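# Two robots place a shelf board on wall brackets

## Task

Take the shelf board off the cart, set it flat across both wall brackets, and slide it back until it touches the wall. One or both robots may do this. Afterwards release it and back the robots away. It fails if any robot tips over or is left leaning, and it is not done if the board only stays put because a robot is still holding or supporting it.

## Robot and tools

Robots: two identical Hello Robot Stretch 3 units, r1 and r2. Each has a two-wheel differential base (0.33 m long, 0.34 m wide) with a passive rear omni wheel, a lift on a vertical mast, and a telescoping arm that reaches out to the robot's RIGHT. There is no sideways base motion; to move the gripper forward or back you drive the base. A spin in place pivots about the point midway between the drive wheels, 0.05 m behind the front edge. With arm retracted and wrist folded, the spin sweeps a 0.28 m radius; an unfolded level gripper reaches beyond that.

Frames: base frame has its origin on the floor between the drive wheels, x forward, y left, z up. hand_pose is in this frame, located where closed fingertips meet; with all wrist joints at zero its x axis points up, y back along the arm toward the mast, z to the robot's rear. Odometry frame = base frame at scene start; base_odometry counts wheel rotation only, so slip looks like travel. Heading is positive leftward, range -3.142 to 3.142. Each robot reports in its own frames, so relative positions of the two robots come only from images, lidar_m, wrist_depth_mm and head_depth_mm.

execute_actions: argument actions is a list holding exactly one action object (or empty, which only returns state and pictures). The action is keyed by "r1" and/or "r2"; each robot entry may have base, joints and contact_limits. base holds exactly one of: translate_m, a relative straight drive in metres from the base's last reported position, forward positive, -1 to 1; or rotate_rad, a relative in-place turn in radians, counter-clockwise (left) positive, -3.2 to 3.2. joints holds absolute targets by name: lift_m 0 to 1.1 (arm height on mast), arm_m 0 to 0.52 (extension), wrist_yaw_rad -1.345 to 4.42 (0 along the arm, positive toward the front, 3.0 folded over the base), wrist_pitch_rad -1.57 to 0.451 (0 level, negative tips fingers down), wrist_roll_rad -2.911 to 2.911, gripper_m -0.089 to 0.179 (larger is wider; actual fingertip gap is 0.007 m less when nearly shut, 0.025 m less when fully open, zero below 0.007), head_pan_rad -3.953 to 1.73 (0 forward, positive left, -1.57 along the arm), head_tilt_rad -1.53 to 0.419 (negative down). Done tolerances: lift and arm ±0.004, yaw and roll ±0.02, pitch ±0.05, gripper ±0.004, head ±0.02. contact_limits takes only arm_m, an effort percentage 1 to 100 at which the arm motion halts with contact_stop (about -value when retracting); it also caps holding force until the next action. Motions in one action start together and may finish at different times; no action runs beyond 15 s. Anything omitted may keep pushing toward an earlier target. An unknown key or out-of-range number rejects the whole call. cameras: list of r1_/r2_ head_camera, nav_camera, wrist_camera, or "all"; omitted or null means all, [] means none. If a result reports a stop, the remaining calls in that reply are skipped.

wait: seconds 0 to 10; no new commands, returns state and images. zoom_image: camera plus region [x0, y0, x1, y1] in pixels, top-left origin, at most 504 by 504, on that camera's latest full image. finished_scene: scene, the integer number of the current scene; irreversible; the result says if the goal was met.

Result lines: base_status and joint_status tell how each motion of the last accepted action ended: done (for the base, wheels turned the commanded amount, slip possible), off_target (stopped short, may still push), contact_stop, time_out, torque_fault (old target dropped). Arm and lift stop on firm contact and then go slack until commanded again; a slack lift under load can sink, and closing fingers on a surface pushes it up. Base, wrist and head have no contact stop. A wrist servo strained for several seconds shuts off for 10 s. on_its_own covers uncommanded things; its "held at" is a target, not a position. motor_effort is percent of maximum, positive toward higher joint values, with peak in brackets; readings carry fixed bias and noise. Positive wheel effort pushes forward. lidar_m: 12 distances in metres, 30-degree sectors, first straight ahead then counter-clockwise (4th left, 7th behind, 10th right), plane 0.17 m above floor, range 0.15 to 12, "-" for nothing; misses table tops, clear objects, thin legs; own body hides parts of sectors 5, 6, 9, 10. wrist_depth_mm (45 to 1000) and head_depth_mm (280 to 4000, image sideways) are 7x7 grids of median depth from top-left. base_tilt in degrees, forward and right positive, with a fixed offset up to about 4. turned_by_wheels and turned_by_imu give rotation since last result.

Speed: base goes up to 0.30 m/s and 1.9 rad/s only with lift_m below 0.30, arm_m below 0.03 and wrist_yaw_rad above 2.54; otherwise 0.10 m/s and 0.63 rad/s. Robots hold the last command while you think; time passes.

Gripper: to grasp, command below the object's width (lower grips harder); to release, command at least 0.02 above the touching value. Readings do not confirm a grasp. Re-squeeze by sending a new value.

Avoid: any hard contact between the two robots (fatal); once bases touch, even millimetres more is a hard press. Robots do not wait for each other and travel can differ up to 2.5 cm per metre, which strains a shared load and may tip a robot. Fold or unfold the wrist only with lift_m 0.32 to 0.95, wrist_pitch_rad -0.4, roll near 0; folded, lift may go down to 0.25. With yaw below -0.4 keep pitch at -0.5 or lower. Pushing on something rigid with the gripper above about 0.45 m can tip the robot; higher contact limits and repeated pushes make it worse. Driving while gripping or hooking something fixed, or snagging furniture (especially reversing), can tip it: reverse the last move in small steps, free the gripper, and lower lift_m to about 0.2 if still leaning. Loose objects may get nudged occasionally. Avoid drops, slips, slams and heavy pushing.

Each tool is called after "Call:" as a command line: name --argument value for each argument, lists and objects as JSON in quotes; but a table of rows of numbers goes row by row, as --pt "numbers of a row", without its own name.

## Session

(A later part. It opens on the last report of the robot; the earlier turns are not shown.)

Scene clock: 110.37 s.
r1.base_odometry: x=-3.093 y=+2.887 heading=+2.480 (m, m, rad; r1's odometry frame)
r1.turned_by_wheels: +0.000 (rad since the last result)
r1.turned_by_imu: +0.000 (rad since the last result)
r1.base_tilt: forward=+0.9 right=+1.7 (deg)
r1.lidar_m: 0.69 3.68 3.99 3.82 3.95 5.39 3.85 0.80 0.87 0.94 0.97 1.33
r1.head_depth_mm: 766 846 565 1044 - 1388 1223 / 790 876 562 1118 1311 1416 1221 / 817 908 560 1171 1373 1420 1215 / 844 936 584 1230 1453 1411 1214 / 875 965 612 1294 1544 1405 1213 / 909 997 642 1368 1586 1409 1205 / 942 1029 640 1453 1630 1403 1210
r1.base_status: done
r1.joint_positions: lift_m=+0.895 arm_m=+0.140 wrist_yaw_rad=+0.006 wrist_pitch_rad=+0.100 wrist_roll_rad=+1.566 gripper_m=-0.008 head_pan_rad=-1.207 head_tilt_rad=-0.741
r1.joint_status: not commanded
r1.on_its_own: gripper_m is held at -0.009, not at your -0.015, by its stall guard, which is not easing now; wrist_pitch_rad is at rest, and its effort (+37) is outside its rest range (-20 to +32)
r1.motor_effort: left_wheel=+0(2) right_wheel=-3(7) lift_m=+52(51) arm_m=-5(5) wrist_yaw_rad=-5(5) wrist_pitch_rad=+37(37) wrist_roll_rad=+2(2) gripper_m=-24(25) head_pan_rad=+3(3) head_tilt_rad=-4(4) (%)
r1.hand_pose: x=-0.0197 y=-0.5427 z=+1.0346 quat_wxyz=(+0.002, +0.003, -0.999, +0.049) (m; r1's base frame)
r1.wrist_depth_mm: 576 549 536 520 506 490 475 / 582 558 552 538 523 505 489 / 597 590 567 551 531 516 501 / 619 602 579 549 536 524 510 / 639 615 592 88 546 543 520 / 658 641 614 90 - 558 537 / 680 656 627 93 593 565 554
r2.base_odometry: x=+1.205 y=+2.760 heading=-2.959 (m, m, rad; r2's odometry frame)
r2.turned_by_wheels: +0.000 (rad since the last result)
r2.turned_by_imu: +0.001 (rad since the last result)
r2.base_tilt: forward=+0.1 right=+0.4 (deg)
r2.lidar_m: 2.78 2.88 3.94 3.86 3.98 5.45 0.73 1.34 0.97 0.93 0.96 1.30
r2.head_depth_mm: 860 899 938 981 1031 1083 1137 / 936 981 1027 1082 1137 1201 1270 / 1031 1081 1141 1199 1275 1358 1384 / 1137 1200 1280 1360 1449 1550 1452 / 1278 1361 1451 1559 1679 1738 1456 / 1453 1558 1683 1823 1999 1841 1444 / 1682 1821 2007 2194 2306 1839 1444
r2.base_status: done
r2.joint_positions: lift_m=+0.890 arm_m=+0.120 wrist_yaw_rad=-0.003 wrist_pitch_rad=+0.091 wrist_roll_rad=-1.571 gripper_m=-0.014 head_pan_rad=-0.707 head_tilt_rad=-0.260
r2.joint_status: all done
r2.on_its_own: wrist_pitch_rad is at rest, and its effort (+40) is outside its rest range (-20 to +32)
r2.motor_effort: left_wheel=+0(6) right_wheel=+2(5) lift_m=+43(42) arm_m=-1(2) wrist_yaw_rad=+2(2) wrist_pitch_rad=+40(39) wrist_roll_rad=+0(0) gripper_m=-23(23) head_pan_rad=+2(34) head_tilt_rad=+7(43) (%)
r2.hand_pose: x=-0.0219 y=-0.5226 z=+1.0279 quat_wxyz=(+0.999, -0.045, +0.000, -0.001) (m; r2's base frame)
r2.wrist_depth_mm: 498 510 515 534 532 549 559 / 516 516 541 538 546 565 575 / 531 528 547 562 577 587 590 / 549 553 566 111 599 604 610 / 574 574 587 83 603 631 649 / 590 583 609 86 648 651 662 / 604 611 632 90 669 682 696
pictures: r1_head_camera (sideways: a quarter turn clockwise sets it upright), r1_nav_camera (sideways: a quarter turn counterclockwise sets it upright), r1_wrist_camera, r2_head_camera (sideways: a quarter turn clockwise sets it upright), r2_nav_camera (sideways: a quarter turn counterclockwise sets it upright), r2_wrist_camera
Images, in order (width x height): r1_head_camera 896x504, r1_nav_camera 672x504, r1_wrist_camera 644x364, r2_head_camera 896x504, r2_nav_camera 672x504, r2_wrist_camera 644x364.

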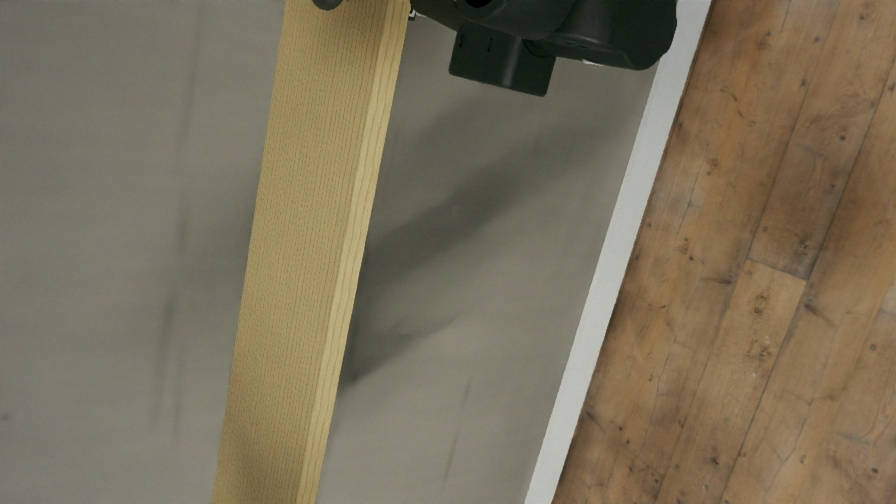

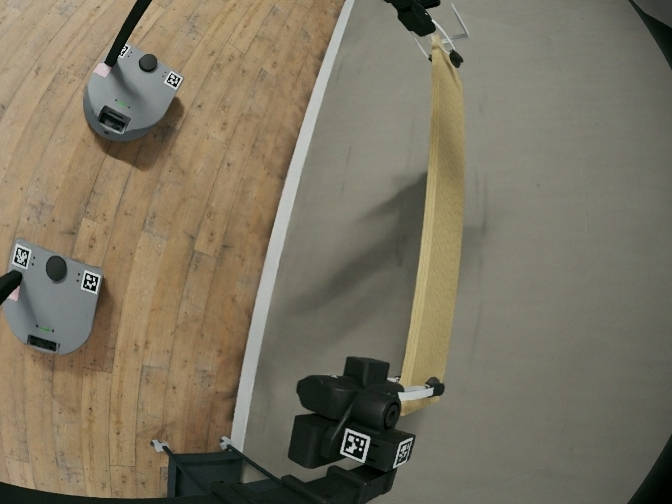

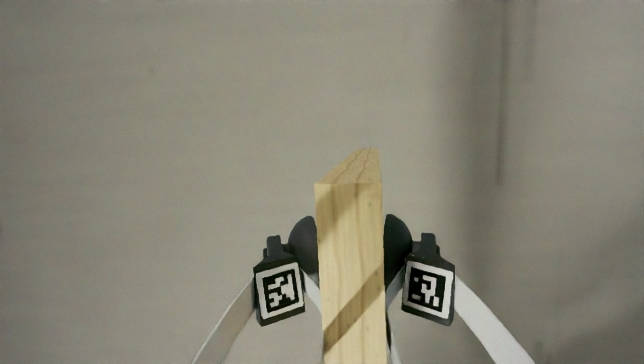

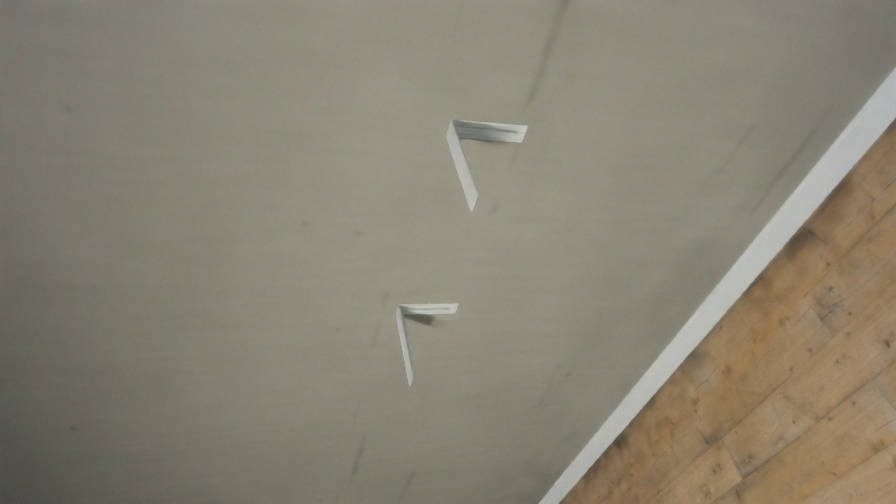

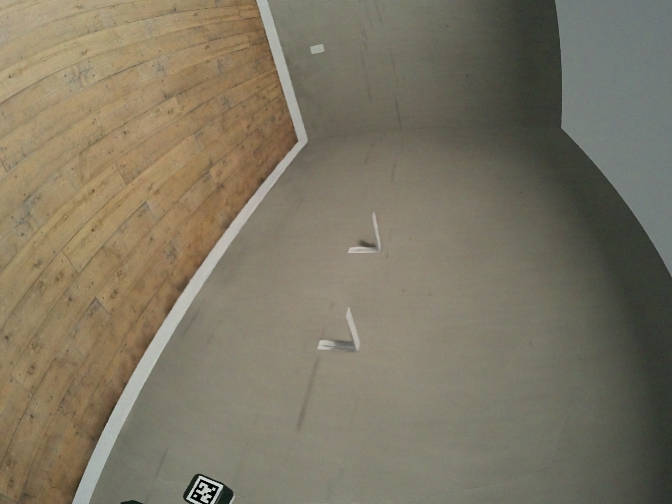

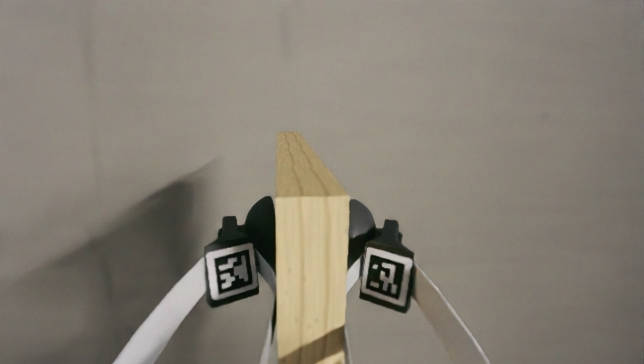

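Call:
execute_actions --actions '[{"r1": {"joints": {"head_pan_rad": -0.75, "head_tilt_rad": -0.45}, "base": {"translate_m": 1.0}}, "r2": {"joints": {"head_pan_rad": -1.57, "head_tilt_rad": -0.45}, "base": {"translate_m": 1.0}}}]'

Scene clock: 122.63 s.
r1.base_odometry: x=-3.882 y=+3.502 heading=+2.480 (m, m, rad; r1's odometry frame)
r1.turned_by_wheels: +0.000 (rad since the last result)
r1.turned_by_imu: +0.000 (rad since the last result)
r1.base_tilt: forward=+0.8 right=+1.7 (deg)
r1.lidar_m: 0.70 2.64 3.58 3.83 3.98 5.42 2.11 1.33 0.97 0.93 0.96 1.31
r1.head_depth_mm: 877 920 971 952 587 1159 1239 / 945 998 1057 754 1184 1284 1354 / 1030 1096 1164 744 1340 1440 1443 / 1126 1202 1292 795 1507 1627 1444 / 1252 1341 1435 933 1723 1744 1441 / 1395 1523 1663 1802 2021 1787 1438 / 1587 1724 1920 2010 2237 1796 1438
r1.base_status: done
r1.joint_positions: lift_m=+0.895 arm_m=+0.140 wrist_yaw_rad=+0.011 wrist_pitch_rad=+0.100 wrist_roll_rad=+1.566 gripper_m=-0.008 head_pan_rad=-0.757 head_tilt_rad=-0.458
r1.joint_status: all done
r1.on_its_own: gripper_m is held at -0.009, not at your -0.015, by its stall guard, which is not easing now; wrist_pitch_rad is at rest, and its effort (+37) is outside its rest range (-20 to +32)
r1.motor_effort: left_wheel=+1(3) right_wheel=-7(9) lift_m=+51(51) arm_m=-4(5) wrist_yaw_rad=-9(9) wrist_pitch_rad=+37(37) wrist_roll_rad=+2(2) gripper_m=-24(24) head_pan_rad=+3(30) head_tilt_rad=+4(28) (%)
r1.hand_pose: x=-0.0184 y=-0.5426 z=+1.0346 quat_wxyz=(+0.002, +0.006, -0.999, +0.049) (m; r1's base frame)
r1.wrist_depth_mm: 557 544 522 507 492 480 466 / 576 557 538 521 508 491 482 / 585 569 551 534 522 503 490 / 602 582 566 538 527 516 506 / 620 600 583 88 540 527 518 / 647 623 600 90 - 545 531 / 673 646 620 93 579 553 539
r2.base_odometry: x=+0.222 y=+2.578 heading=-2.959 (m, m, rad; r2's odometry frame)
r2.turned_by_wheels: +0.000 (rad since the last result)
r2.turned_by_imu: +0.002 (rad since the last result)
r2.base_tilt: forward=+0.1 right=+0.6 (deg)
r2.lidar_m: 1.78 1.84 2.50 3.84 4.01 5.46 0.73 1.32 0.95 0.92 0.95 1.29
r2.head_depth_mm: 746 816 899 601 1088 - 1232 / 744 811 896 601 1082 - 1226 / 742 809 890 600 1070 - 1240 / 738 807 889 638 1077 - 1235 / 735 804 883 983 1080 1279 1265 / 732 799 878 975 1097 1253 1260 / 731 797 873 971 1092 1237 1263
r2.base_status: done
r2.joint_positions: lift_m=+0.890 arm_m=+0.120 wrist_yaw_rad=-0.008 wrist_pitch_rad=+0.091 wrist_roll_rad=-1.571 gripper_m=-0.014 head_pan_rad=-1.563 head_tilt_rad=-0.444
r2.joint_status: all done
r2.on_its_own: wrist_pitch_rad is at rest, and its effort (+39) is outside its rest range (-20 to +32)
r2.motor_effort: left_wheel=-1(6) right_wheel=+4(6) lift_m=+43(43) arm_m=-2(2) wrist_yaw_rad=+5(6) wrist_pitch_rad=+39(39) wrist_roll_rad=+0(0) gripper_m=-23(23) head_pan_rad=-4(36) head_tilt_rad=-4(27) (%)
r2.hand_pose: x=-0.0233 y=-0.5226 z=+1.0279 quat_wxyz=(+0.999, -0.045, +0.001, -0.004) (m; r2's base frame)
r2.wrist_depth_mm: 487 493 499 519 525 534 539 / 500 510 524 531 550 558 563 / 519 530 540 542 553 569 589 / 539 554 552 111 586 607 609 / 558 563 573 83 601 618 632 / 576 582 604 86 638 642 661 / 595 600 627 90 653 671 678
pictures: r1_head_camera (sideways: a quarter turn clockwise sets it upright), r1_nav_camera (sideways: a quarter turn counterclockwise sets it upright), r1_wrist_camera, r2_head_camera (sideways: a quarter turn clockwise sets it upright), r2_nav_camera (sideways: a quarter turn counterclockwise sets it upright), r2_wrist_camera
Images, in order (width x height): r1_head_camera 896x504, r1_nav_camera 672x504, r1_wrist_camera 644x364, r2_head_camera 896x504, r2_nav_camera 672x504, r2_wrist_camera 644x364.

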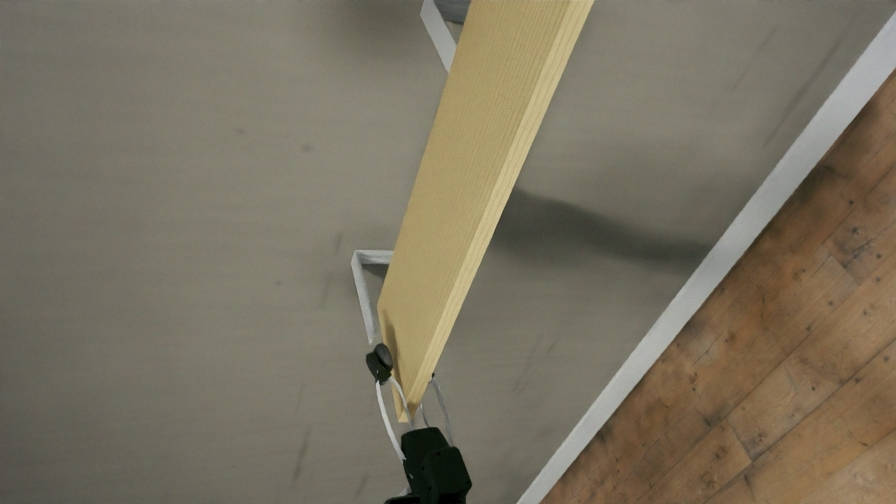

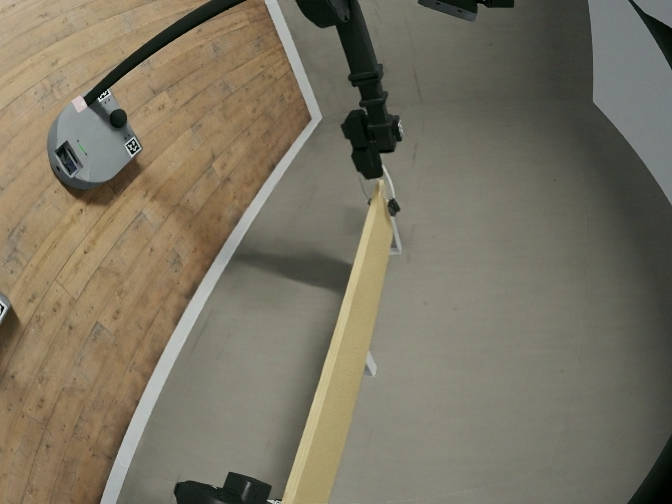

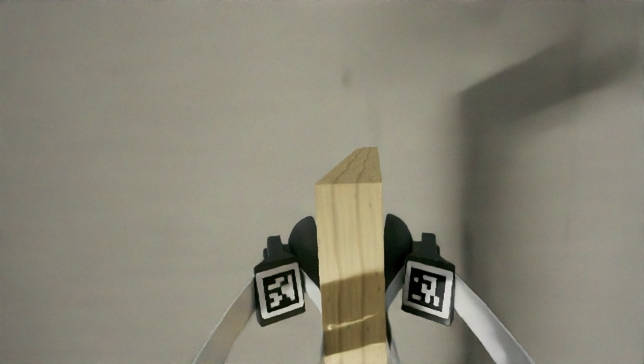

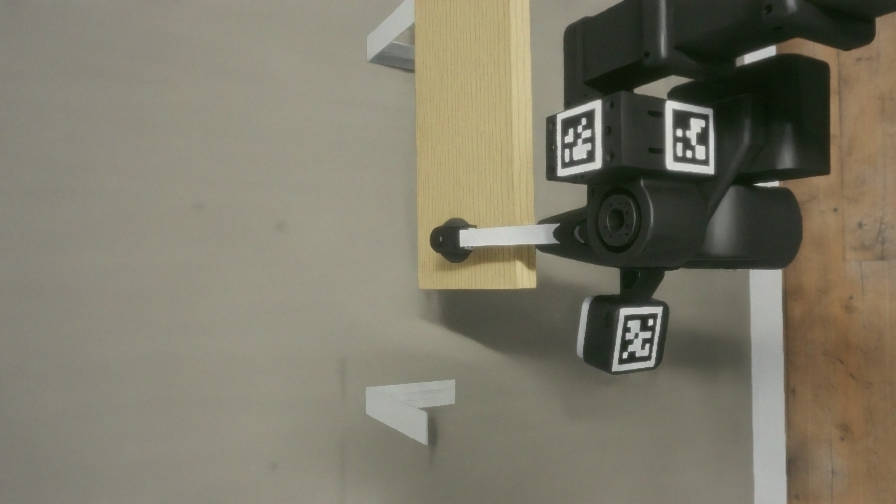

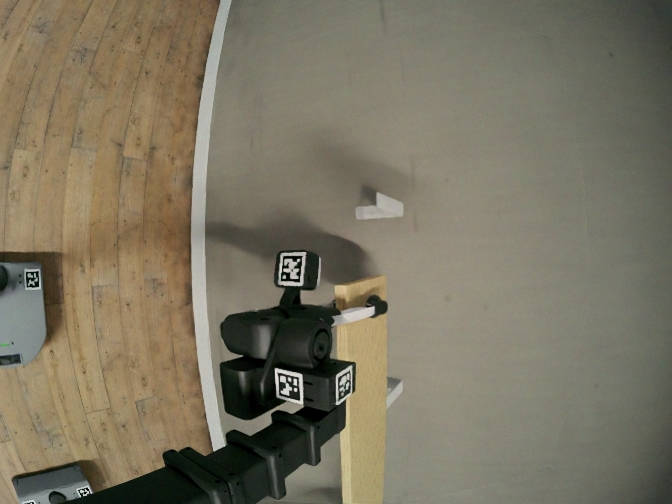

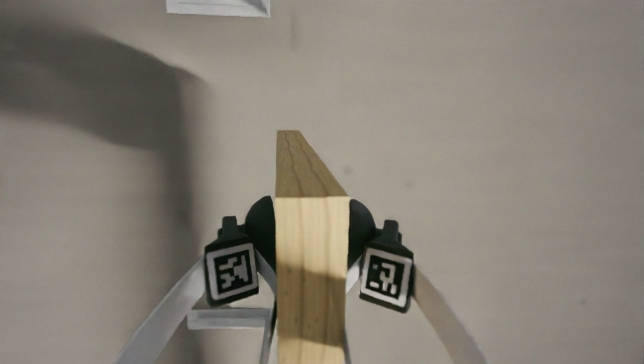

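Call:
execute_actions --actions '[{"r1": {"joints": {"head_pan_rad": -1.3, "head_tilt_rad": -0.5}, "base": {"translate_m": 0.326}}, "r2": {"joints": {"head_pan_rad": -1.75, "head_tilt_rad": -0.5}, "base": {"translate_m": 0.32}}}]'

Scene clock: 127.53 s.
r1.base_odometry: x=-4.139 y=+3.702 heading=+2.480 (m, m, rad; r1's odometry frame)
r1.turned_by_wheels: +0.000 (rad since the last result)
r1.turned_by_imu: +0.000 (rad since the last result)
r1.base_tilt: forward=+0.8 right=+1.7 (deg)
r1.lidar_m: 0.69 2.30 3.15 3.84 3.96 5.38 2.11 1.33 0.96 0.92 0.96 1.30
r1.head_depth_mm: 743 796 856 898 513 - - / 761 816 878 916 538 1173 1274 / 780 837 902 684 1066 1181 1304 / 797 857 927 682 1109 1221 1332 / 819 882 957 676 1144 1273 1369 / 842 907 984 673 1189 1327 1398 / 862 929 1013 667 1231 1379 1398
r1.base_status: done
r1.joint_positions: lift_m=+0.895 arm_m=+0.140 wrist_yaw_rad=+0.001 wrist_pitch_rad=+0.100 wrist_roll_rad=+1.566 gripper_m=-0.008 head_pan_rad=-1.293 head_tilt_rad=-0.494
r1.joint_status: all done
r1.on_its_own: gripper_m is held at -0.009, not at your -0.015, by its stall guard, which is not easing now; wrist_pitch_rad is at rest, and its effort (+37) is outside its rest range (-20 to +32)
r1.motor_effort: left_wheel=-1(5) right_wheel=+2(7) lift_m=+51(51) arm_m=-5(5) wrist_yaw_rad=-1(9) wrist_pitch_rad=+37(37) wrist_roll_rad=+2(2) gripper_m=-24(24) head_pan_rad=-4(34) head_tilt_rad=-4(12) (%)
r1.hand_pose: x=-0.0211 y=-0.5427 z=+1.0346 quat_wxyz=(+0.003, +0.000, -0.999, +0.049) (m; r1's base frame)
r1.wrist_depth_mm: 550 542 522 512 494 478 464 / 568 551 535 513 504 489 481 / 580 571 555 531 513 506 487 / 609 578 564 535 525 514 498 / 626 600 578 88 534 527 510 / 637 614 597 90 - 536 522 / 649 644 611 93 570 550 537
r2.base_odometry: x=-0.093 y=+2.520 heading=-2.959 (m, m, rad; r2's odometry frame)
r2.turned_by_wheels: +0.000 (rad since the last result)
r2.turned_by_imu: +0.001 (rad since the last result)
r2.base_tilt: forward=+0.3 right=+0.4 (deg)
r2.lidar_m: 1.46 1.51 2.05 3.85 4.02 5.43 0.73 1.31 0.95 0.91 0.94 1.28
r2.head_depth_mm: 806 890 978 638 1321 - - / 785 870 957 598 1216 - 1209 / 768 848 931 600 - - 1238 / 752 829 906 565 - - 1229 / 737 810 893 566 - - 1234 / 721 792 875 638 1072 1287 1225 / 706 774 852 951 1051 1235 1227
r2.base_status: done
r2.joint_positions: lift_m=+0.890 arm_m=+0.120 wrist_yaw_rad=-0.001 wrist_pitch_rad=+0.091 wrist_roll_rad=-1.571 gripper_m=-0.014 head_pan_rad=-1.743 head_tilt_rad=-0.493
r2.joint_status: all done
r2.on_its_own: wrist_pitch_rad is at rest, and its effort (+39) is outside its rest range (-20 to +32)
r2.motor_effort: left_wheel=+2(4) right_wheel=-1(10) lift_m=+43(43) arm_m=-1(2) wrist_yaw_rad=+1(7) wrist_pitch_rad=+39(39) wrist_roll_rad=+0(0) gripper_m=-23(23) head_pan_rad=-4(18) head_tilt_rad=-5(15) (%)
r2.hand_pose: x=-0.0213 y=-0.5226 z=+1.0279 quat_wxyz=(+0.999, -0.045, +0.000, +0.000) (m; r2's base frame)
r2.wrist_depth_mm: 476 501 501 516 521 534 544 / 498 511 512 527 542 556 568 / 510 524 542 549 553 564 584 / 531 542 559 112 579 582 606 / 551 557 562 83 595 613 618 / 572 582 608 87 611 637 636 / 589 600 608 90 649 662 693
pictures: r1_head_camera (sideways: a quarter turn clockwise sets it upright), r1_nav_camera (sideways: a quarter turn counterclockwise sets it upright), r1_wrist_camera, r2_head_camera (sideways: a quarter turn clockwise sets it upright), r2_nav_camera (sideways: a quarter turn counterclockwise sets it upright), r2_wrist_camera
Images, in order (width x height): r1_head_camera 896x504, r1_nav_camera 672x504, r1_wrist_camera 644x364, r2_head_camera 896x504, r2_nav_camera 672x504, r2_wrist_camera 644x364.

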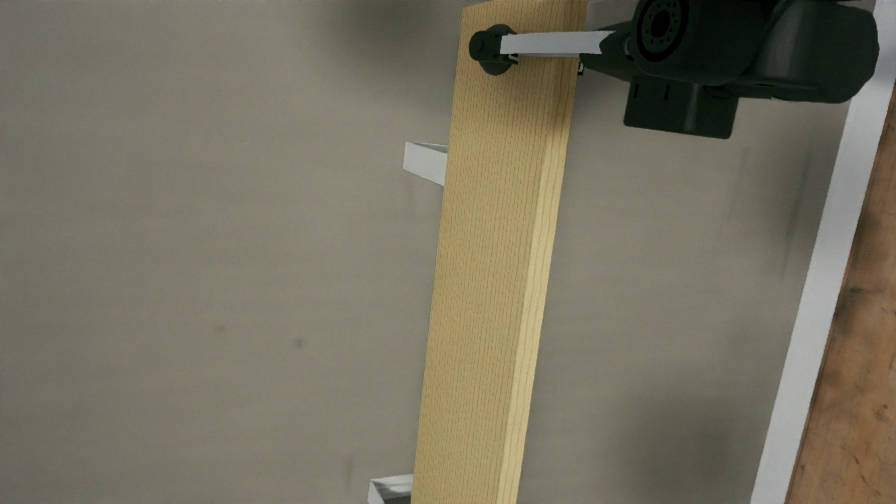

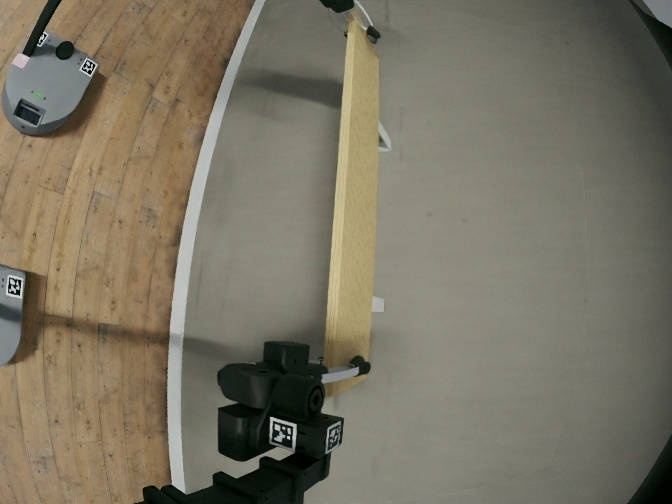

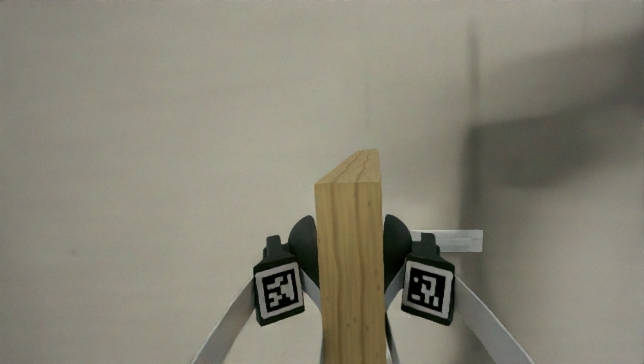

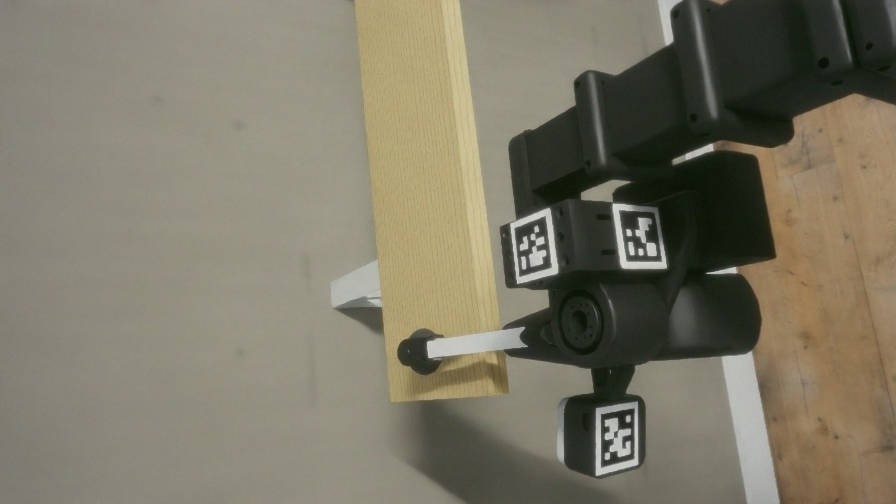

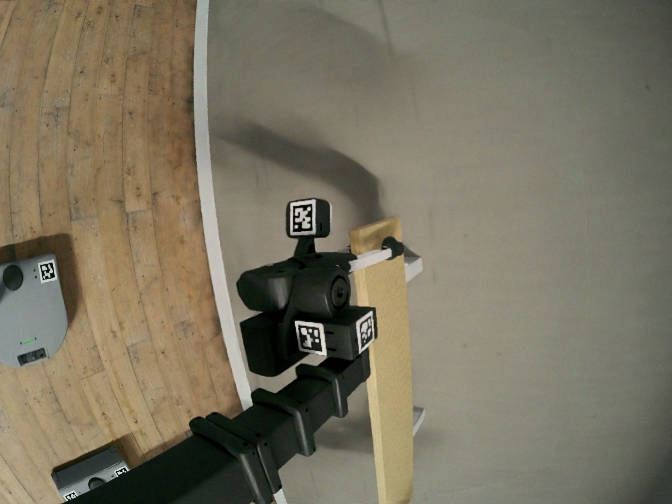

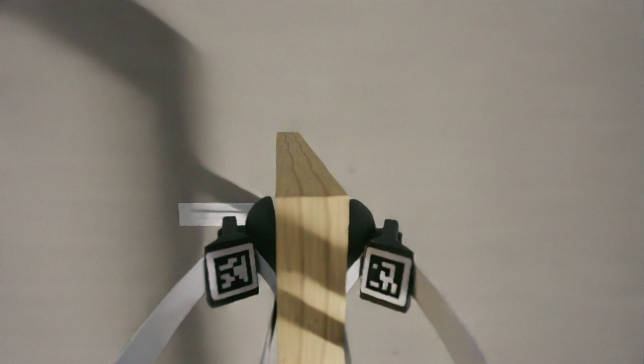

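Call:
zoom_image --camera "r1_wrist_camera" --region '[240, 110, 520, 300]'

Call:
zoom_image --camera "r2_wrist_camera" --region '[150, 100, 430, 290]'

Region (240, 110, 520, 300) of r1_wrist_camera's 644x364 image, scaled by 1.800; it fills the top 342 rows of this view, and the rest is white.

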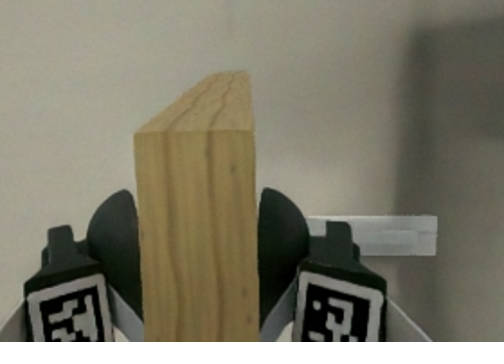

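Region (150, 100, 430, 290) of r2_wrist_camera's 644x364 image, scaled by 1.800; it fills the top 342 rows of this view, and the rest is white.

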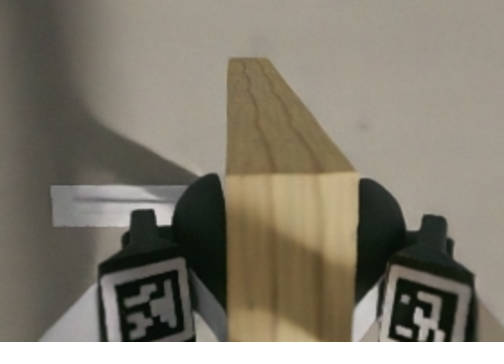

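Call:
execute_actions --actions '[{"r1": {"joints": {"arm_m": 0.25, "wrist_pitch_rad": 0.22, "head_pan_rad": -1.4, "head_tilt_rad": -0.55}, "base": {"translate_m": 0.02}, "contact_limits": {"arm_m": 15}}, "r2": {"joints": {"arm_m": 0.23, "wrist_pitch_rad": 0.22, "head_pan_rad": -1.7, "head_tilt_rad": -0.55}, "base": {"translate_m": 0.02}, "contact_limits": {"arm_m": 15}}}]'

Scene clock: 130.97 s.
r1.base_odometry: x=-4.155 y=+3.714 heading=+2.480 (m, m, rad; r1's odometry frame)
r1.turned_by_wheels: +0.000 (rad since the last result)
r1.turned_by_imu: +0.000 (rad since the last result)
r1.base_tilt: forward=+0.8 right=+1.6 (deg)
r1.lidar_m: 0.69 2.29 3.09 3.84 3.97 5.38 2.11 1.33 0.96 0.93 0.96 1.30
r1.head_depth_mm: 744 801 875 931 - 1191 1299 / 756 815 883 651 - 1213 1316 / 768 830 894 693 1112 1236 1324 / 780 843 907 693 1125 1266 1352 / 789 856 916 1030 1146 1296 1353 / 801 872 929 1049 1175 1328 1351 / 815 885 946 1073 1202 1357 1351
r1.base_status: done
r1.joint_positions: lift_m=+0.895 arm_m=+0.250 wrist_yaw_rad=+0.001 wrist_pitch_rad=+0.128 wrist_roll_rad=+1.566 gripper_m=-0.008 head_pan_rad=-1.393 head_tilt_rad=-0.543
r1.joint_status: wrist_pitch_rad off_target (ended at +0.128, target +0.220); the others done
r1.on_its_own: gripper_m is held at -0.009, not at your -0.015, by its stall guard, which is not easing now; wrist_pitch_rad is at rest, and its effort (+38) is outside its rest range (-20 to +32)
r1.motor_effort: left_wheel=-1(3) right_wheel=+1(8) lift_m=+51(51) arm_m=+5(5) wrist_yaw_rad=-1(0) wrist_pitch_rad=+38(41) wrist_roll_rad=+2(2) gripper_m=-24(25) head_pan_rad=-3(14) head_tilt_rad=-3(8) (%)
r1.contact_limits: arm_m 15 (drawing in: default 34, maximum 55; extending or still: default 46, maximum 75)
r1.hand_pose: x=-0.0211 y=-0.6519 z=+1.0419 quat_wxyz=(+0.003, +0.000, -0.998, +0.063) (m; r1's base frame)
r1.wrist_depth_mm: 455 436 417 402 392 375 363 / 463 449 426 416 393 384 370 / 481 458 437 428 409 393 380 / 492 477 456 430 416 402 388 / 505 488 461 88 421 412 397 / 523 500 479 90 - 421 411 / 538 521 489 93 448 434 417
r2.base_odometry: x=-0.112 y=+2.517 heading=-2.959 (m, m, rad; r2's odometry frame)
r2.turned_by_wheels: +0.000 (rad since the last result)
r2.turned_by_imu: +0.001 (rad since the last result)
r2.base_tilt: forward=+0.1 right=+0.5 (deg)
r2.lidar_m: 1.44 1.49 2.02 3.87 4.00 5.45 0.73 1.31 0.95 0.91 0.94 1.28
r2.head_depth_mm: 790 881 750 1147 1316 - - / 777 863 698 1101 - 1363 1194 / 761 846 695 - 1316 1399 1204 / 747 829 694 - 1277 1387 1207 / 733 813 861 - 1242 1357 1199 / 723 797 882 982 1164 1337 1195 / 709 784 874 981 1134 1311 1196
r2.base_status: done
r2.joint_positions: lift_m=+0.890 arm_m=+0.230 wrist_yaw_rad=+0.000 wrist_pitch_rad=+0.121 wrist_roll_rad=-1.571 gripper_m=-0.014 head_pan_rad=-1.707 head_tilt_rad=-0.543
r2.joint_status: wrist_pitch_rad off_target (ended at +0.121, target +0.220); the others done
r2.on_its_own: wrist_pitch_rad is at rest, and its effort (+40) is outside its rest range (-20 to +32)
r2.motor_effort: left_wheel=+2(7) right_wheel=+0(4) lift_m=+43(43) arm_m=+2(3) wrist_yaw_rad=+0(1) wrist_pitch_rad=+40(43) wrist_roll_rad=+0(0) gripper_m=-23(23) head_pan_rad=+2(7) head_tilt_rad=-5(15) (%)
r2.contact_limits: arm_m 15 (drawing in: default 16, maximum 26; extending or still: default 23, maximum 37)
r2.hand_pose: x=-0.0212 y=-0.6320 z=+1.0354 quat_wxyz=(+0.998, -0.060, +0.000, +0.000) (m; r2's base frame)
r2.wrist_depth_mm: 379 387 395 406 422 433 442 / 387 400 407 421 438 446 451 / 402 413 422 434 446 462 468 / 417 428 434 112 459 477 494 / 428 440 444 83 480 495 513 / 440 450 467 87 501 505 537 / 458 466 484 90 512 537 555
pictures: r1_head_camera (sideways: a quarter turn clockwise sets it upright), r1_nav_camera (sideways: a quarter turn counterclockwise sets it upright), r1_wrist_camera, r2_head_camera (sideways: a quarter turn clockwise sets it upright), r2_nav_camera (sideways: a quarter turn counterclockwise sets it upright), r2_wrist_camera
Images, in order (width x height): r1_head_camera 896x504, r1_nav_camera 672x504, r1_wrist_camera 644x364, r2_head_camera 896x504, r2_nav_camera 672x504, r2_wrist_camera 644x364.

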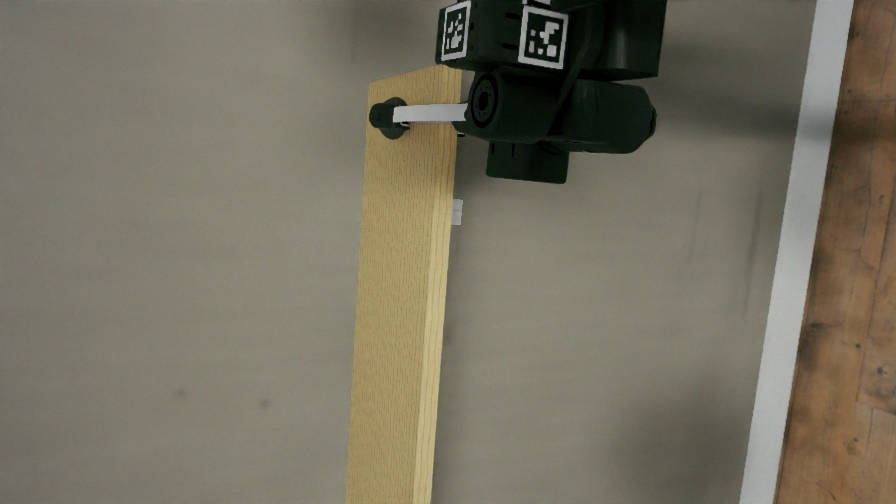

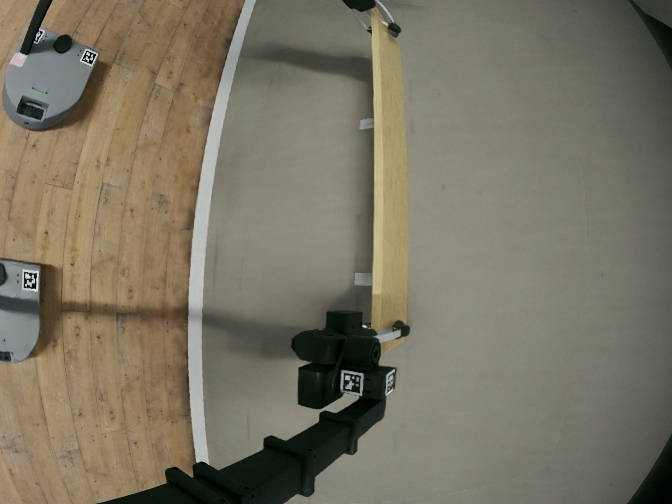

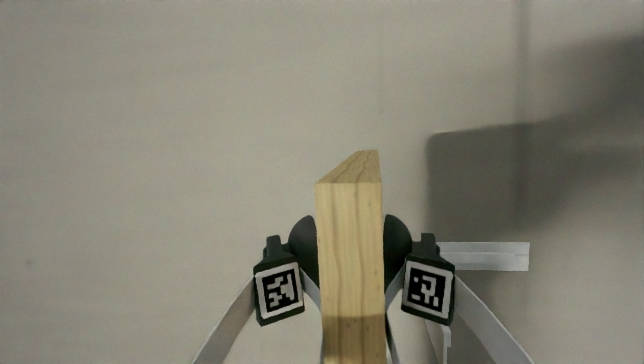

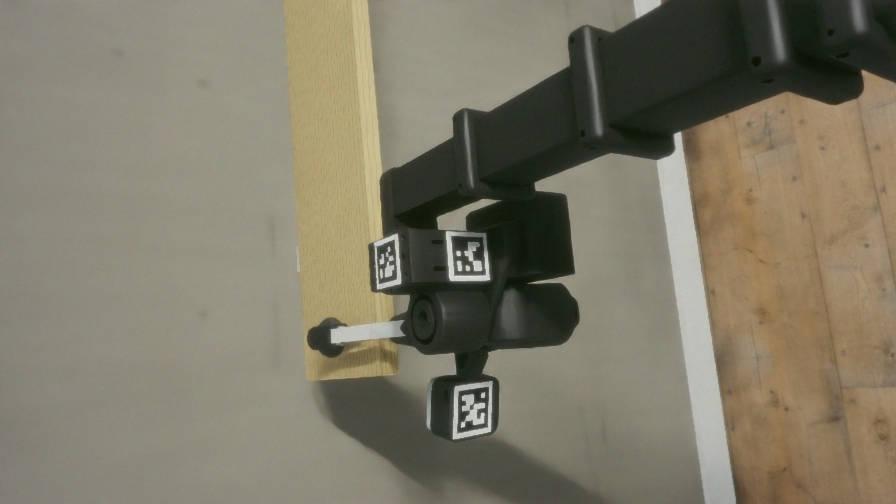

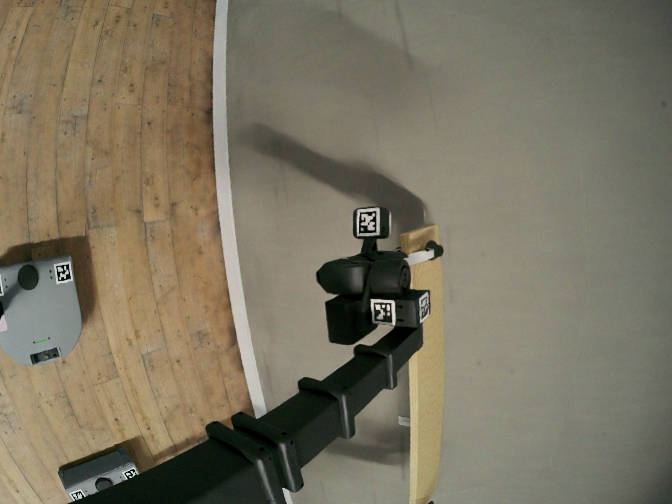

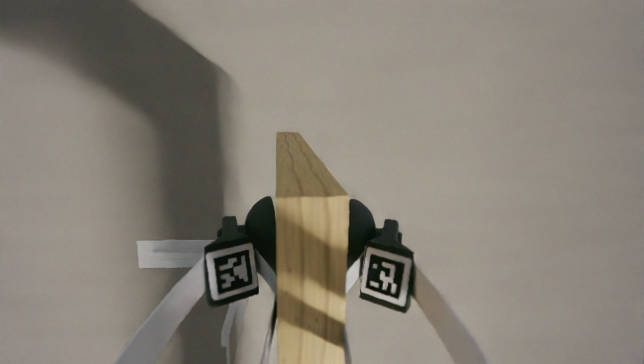

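Call:
execute_actions --actions '[{"r1": {"joints": {"arm_m": 0.33, "head_tilt_rad": -0.65}, "contact_limits": {"arm_m": 15}}, "r2": {"joints": {"arm_m": 0.31, "head_tilt_rad": -0.65}, "contact_limits": {"arm_m": 10}}}]'

Scene clock: 132.93 s.
r1.base_odometry: x=-4.155 y=+3.714 heading=+2.480 (m, m, rad; r1's odometry frame)
r1.turned_by_wheels: +0.000 (rad since the last result)
r1.turned_by_imu: +0.000 (rad since the last result)
r1.base_tilt: forward=+0.8 right=+1.7 (deg)
r1.lidar_m: 0.69 2.28 3.09 3.84 3.97 5.43 2.11 1.33 0.96 0.93 0.96 1.30
r1.head_depth_mm: 746 818 879 - 1147 1323 1284 / 758 830 731 - 1173 1354 1281 / 769 843 781 1061 1195 1399 1279 / 781 858 777 1070 1223 1406 1275 / 793 873 835 1094 1257 1435 1275 / 803 887 831 1121 1289 1435 1275 / 816 904 826 1147 1322 1458 1268
r1.base_status: not commanded
r1.joint_positions: lift_m=+0.895 arm_m=+0.330 wrist_yaw_rad=+0.001 wrist_pitch_rad=+0.128 wrist_roll_rad=+1.566 gripper_m=-0.008 head_pan_rad=-1.393 head_tilt_rad=-0.642
r1.joint_status: all done
r1.on_its_own: gripper_m is held at -0.009, not at your -0.015, by its stall guard, which is not easing now; wrist_pitch_rad is at rest, and its effort (+38) is outside its rest range (-20 to +32)
r1.motor_effort: left_wheel=-1(1) right_wheel=+1(1) lift_m=+52(52) arm_m=+5(6) wrist_yaw_rad=-1(1) wrist_pitch_rad=+38(38) wrist_roll_rad=+2(2) gripper_m=-25(25) head_pan_rad=-4(2) head_tilt_rad=-6(18) (%)
r1.contact_limits: arm_m 15 (drawing in: default 34, maximum 55; extending or still: default 46, maximum 75)
r1.hand_pose: x=-0.0211 y=-0.7319 z=+1.0419 quat_wxyz=(+0.003, +0.000, -0.998, +0.064) (m; r1's base frame)
r1.wrist_depth_mm: 368 355 340 328 315 303 296 / 378 363 349 337 325 313 301 / 391 373 359 344 331 318 309 / 398 388 369 350 340 326 314 / 412 396 379 88 344 336 325 / 430 409 394 90 - 340 332 / 447 419 403 93 362 351 339
r2.base_odometry: x=-0.112 y=+2.517 heading=-2.959 (m, m, rad; r2's odometry frame)
r2.turned_by_wheels: +0.000 (rad since the last result)
r2.turned_by_imu: +0.000 (rad since the last result)
r2.base_tilt: forward=+0.2 right=+0.8 (deg)
r2.lidar_m: 1.44 1.49 2.02 3.86 4.00 5.45 0.73 1.31 0.95 0.91 0.95 1.28
r2.head_depth_mm: 797 856 1048 1230 1447 - - / 782 840 1019 1157 - 1345 1145 / 768 823 964 1212 1455 1341 1151 / 754 805 - 1176 1378 1337 1153 / 741 800 - 1137 1333 1341 1149 / 728 812 897 1084 1300 1336 1148 / 718 803 911 1056 1257 1333 1144
r2.base_status: not commanded
r2.joint_positions: lift_m=+0.890 arm_m=+0.310 wrist_yaw_rad=+0.000 wrist_pitch_rad=+0.121 wrist_roll_rad=-1.571 gripper_m=-0.014 head_pan_rad=-1.707 head_tilt_rad=-0.642
r2.joint_status: all done
r2.on_its_own: wrist_pitch_rad is at rest, and its effort (+40) is outside its rest range (-20 to +32)
r2.motor_effort: left_wheel=+2(2) right_wheel=+0(0) lift_m=+43(43) arm_m=+2(3) wrist_yaw_rad=+0(0) wrist_pitch_rad=+40(40) wrist_roll_rad=+0(0) gripper_m=-23(23) head_pan_rad=+2(2) head_tilt_rad=-6(19) (%)
r2.contact_limits: arm_m 10 (drawing in: default 16, maximum 26; extending or still: default 23, maximum 37)
r2.hand_pose: x=-0.0212 y=-0.7120 z=+1.0355 quat_wxyz=(+0.998, -0.060, +0.000, +0.000) (m; r2's base frame)
r2.wrist_depth_mm: 311 316 327 333 339 350 363 / 320 327 333 344 353 359 375 / 325 337 340 352 361 372 385 / 337 345 354 112 376 387 404 / 347 356 363 83 393 401 413 / 359 367 383 87 406 415 434 / 370 378 388 90 421 434 451
pictures: r1_head_camera (sideways: a quarter turn clockwise sets it upright), r1_nav_camera (sideways: a quarter turn counterclockwise sets it upright), r1_wrist_camera, r2_head_camera (sideways: a quarter turn clockwise sets it upright), r2_nav_camera (sideways: a quarter turn counterclockwise sets it upright), r2_wrist_camera
Images, in order (width x height): r1_head_camera 896x504, r1_nav_camera 672x504, r1_wrist_camera 644x364, r2_head_camera 896x504, r2_nav_camera 672x504, r2_wrist_camera 644x364.

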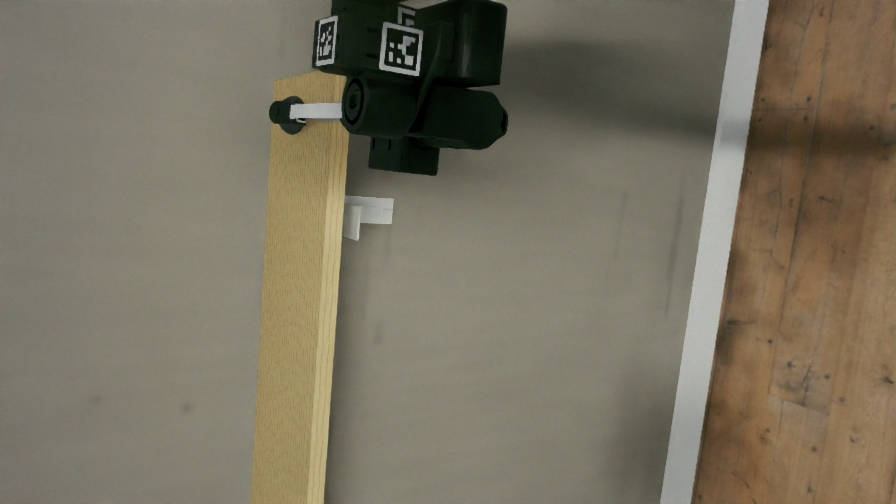

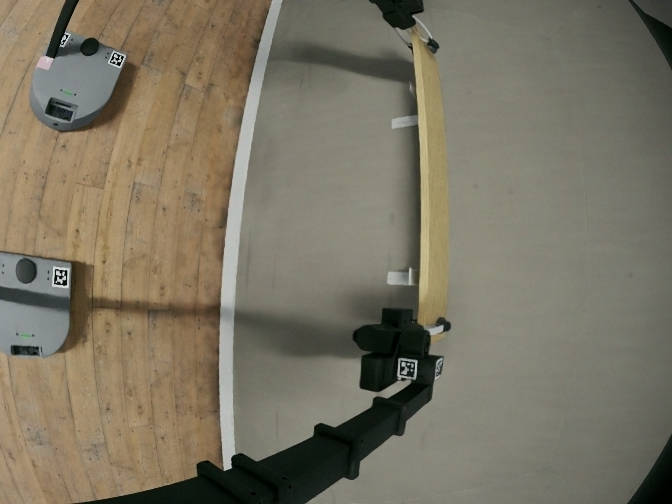

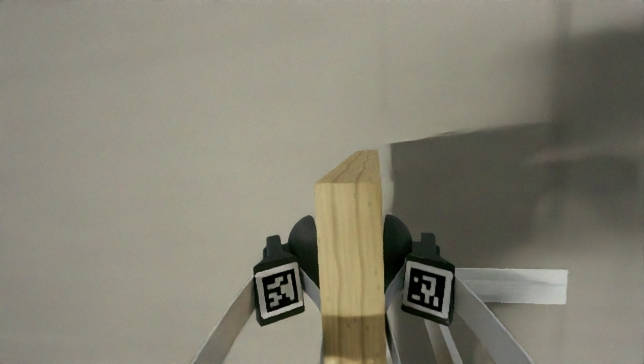

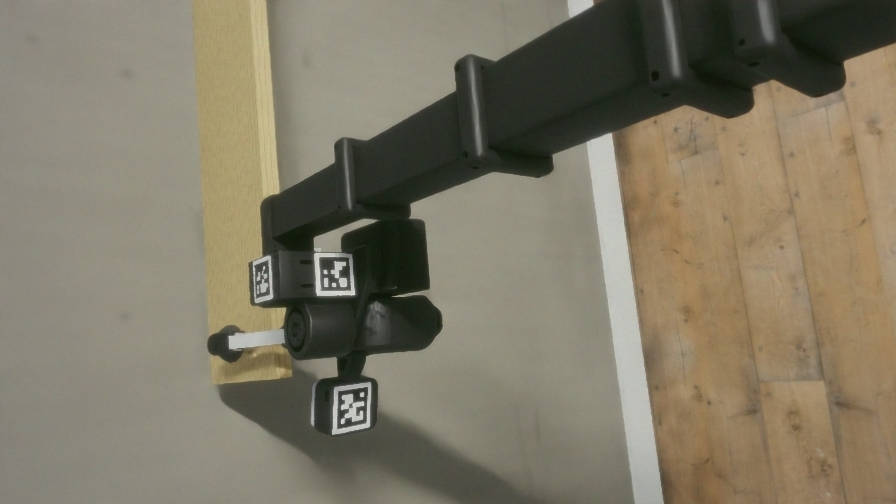

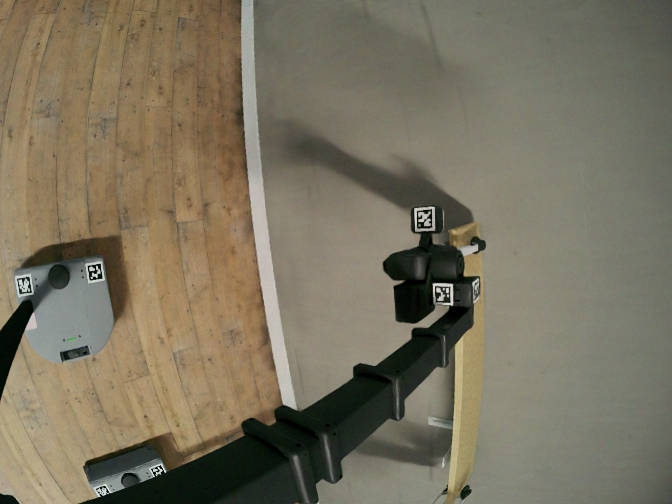

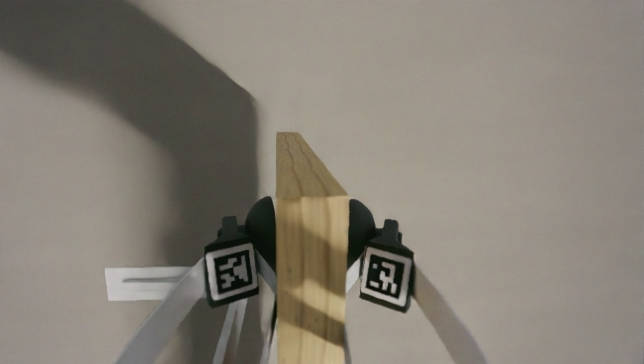

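Call:
zoom_image --camera "r1_head_camera" --region '[230, 60, 480, 300]'

Region (230, 60, 480, 300) of r1_head_camera's 896x504 image, scaled by 2.016, with more detail than that image has; it fills the top 484 rows of this view, and the rest is white.

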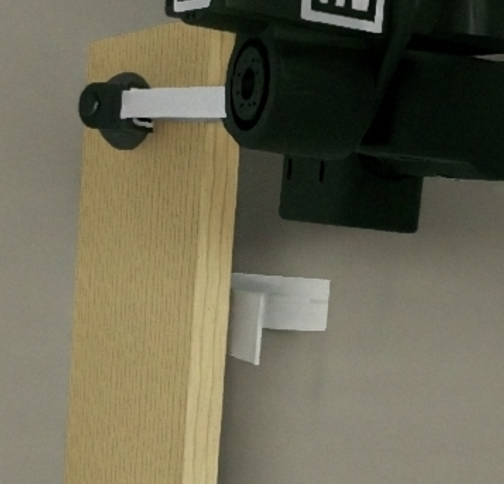

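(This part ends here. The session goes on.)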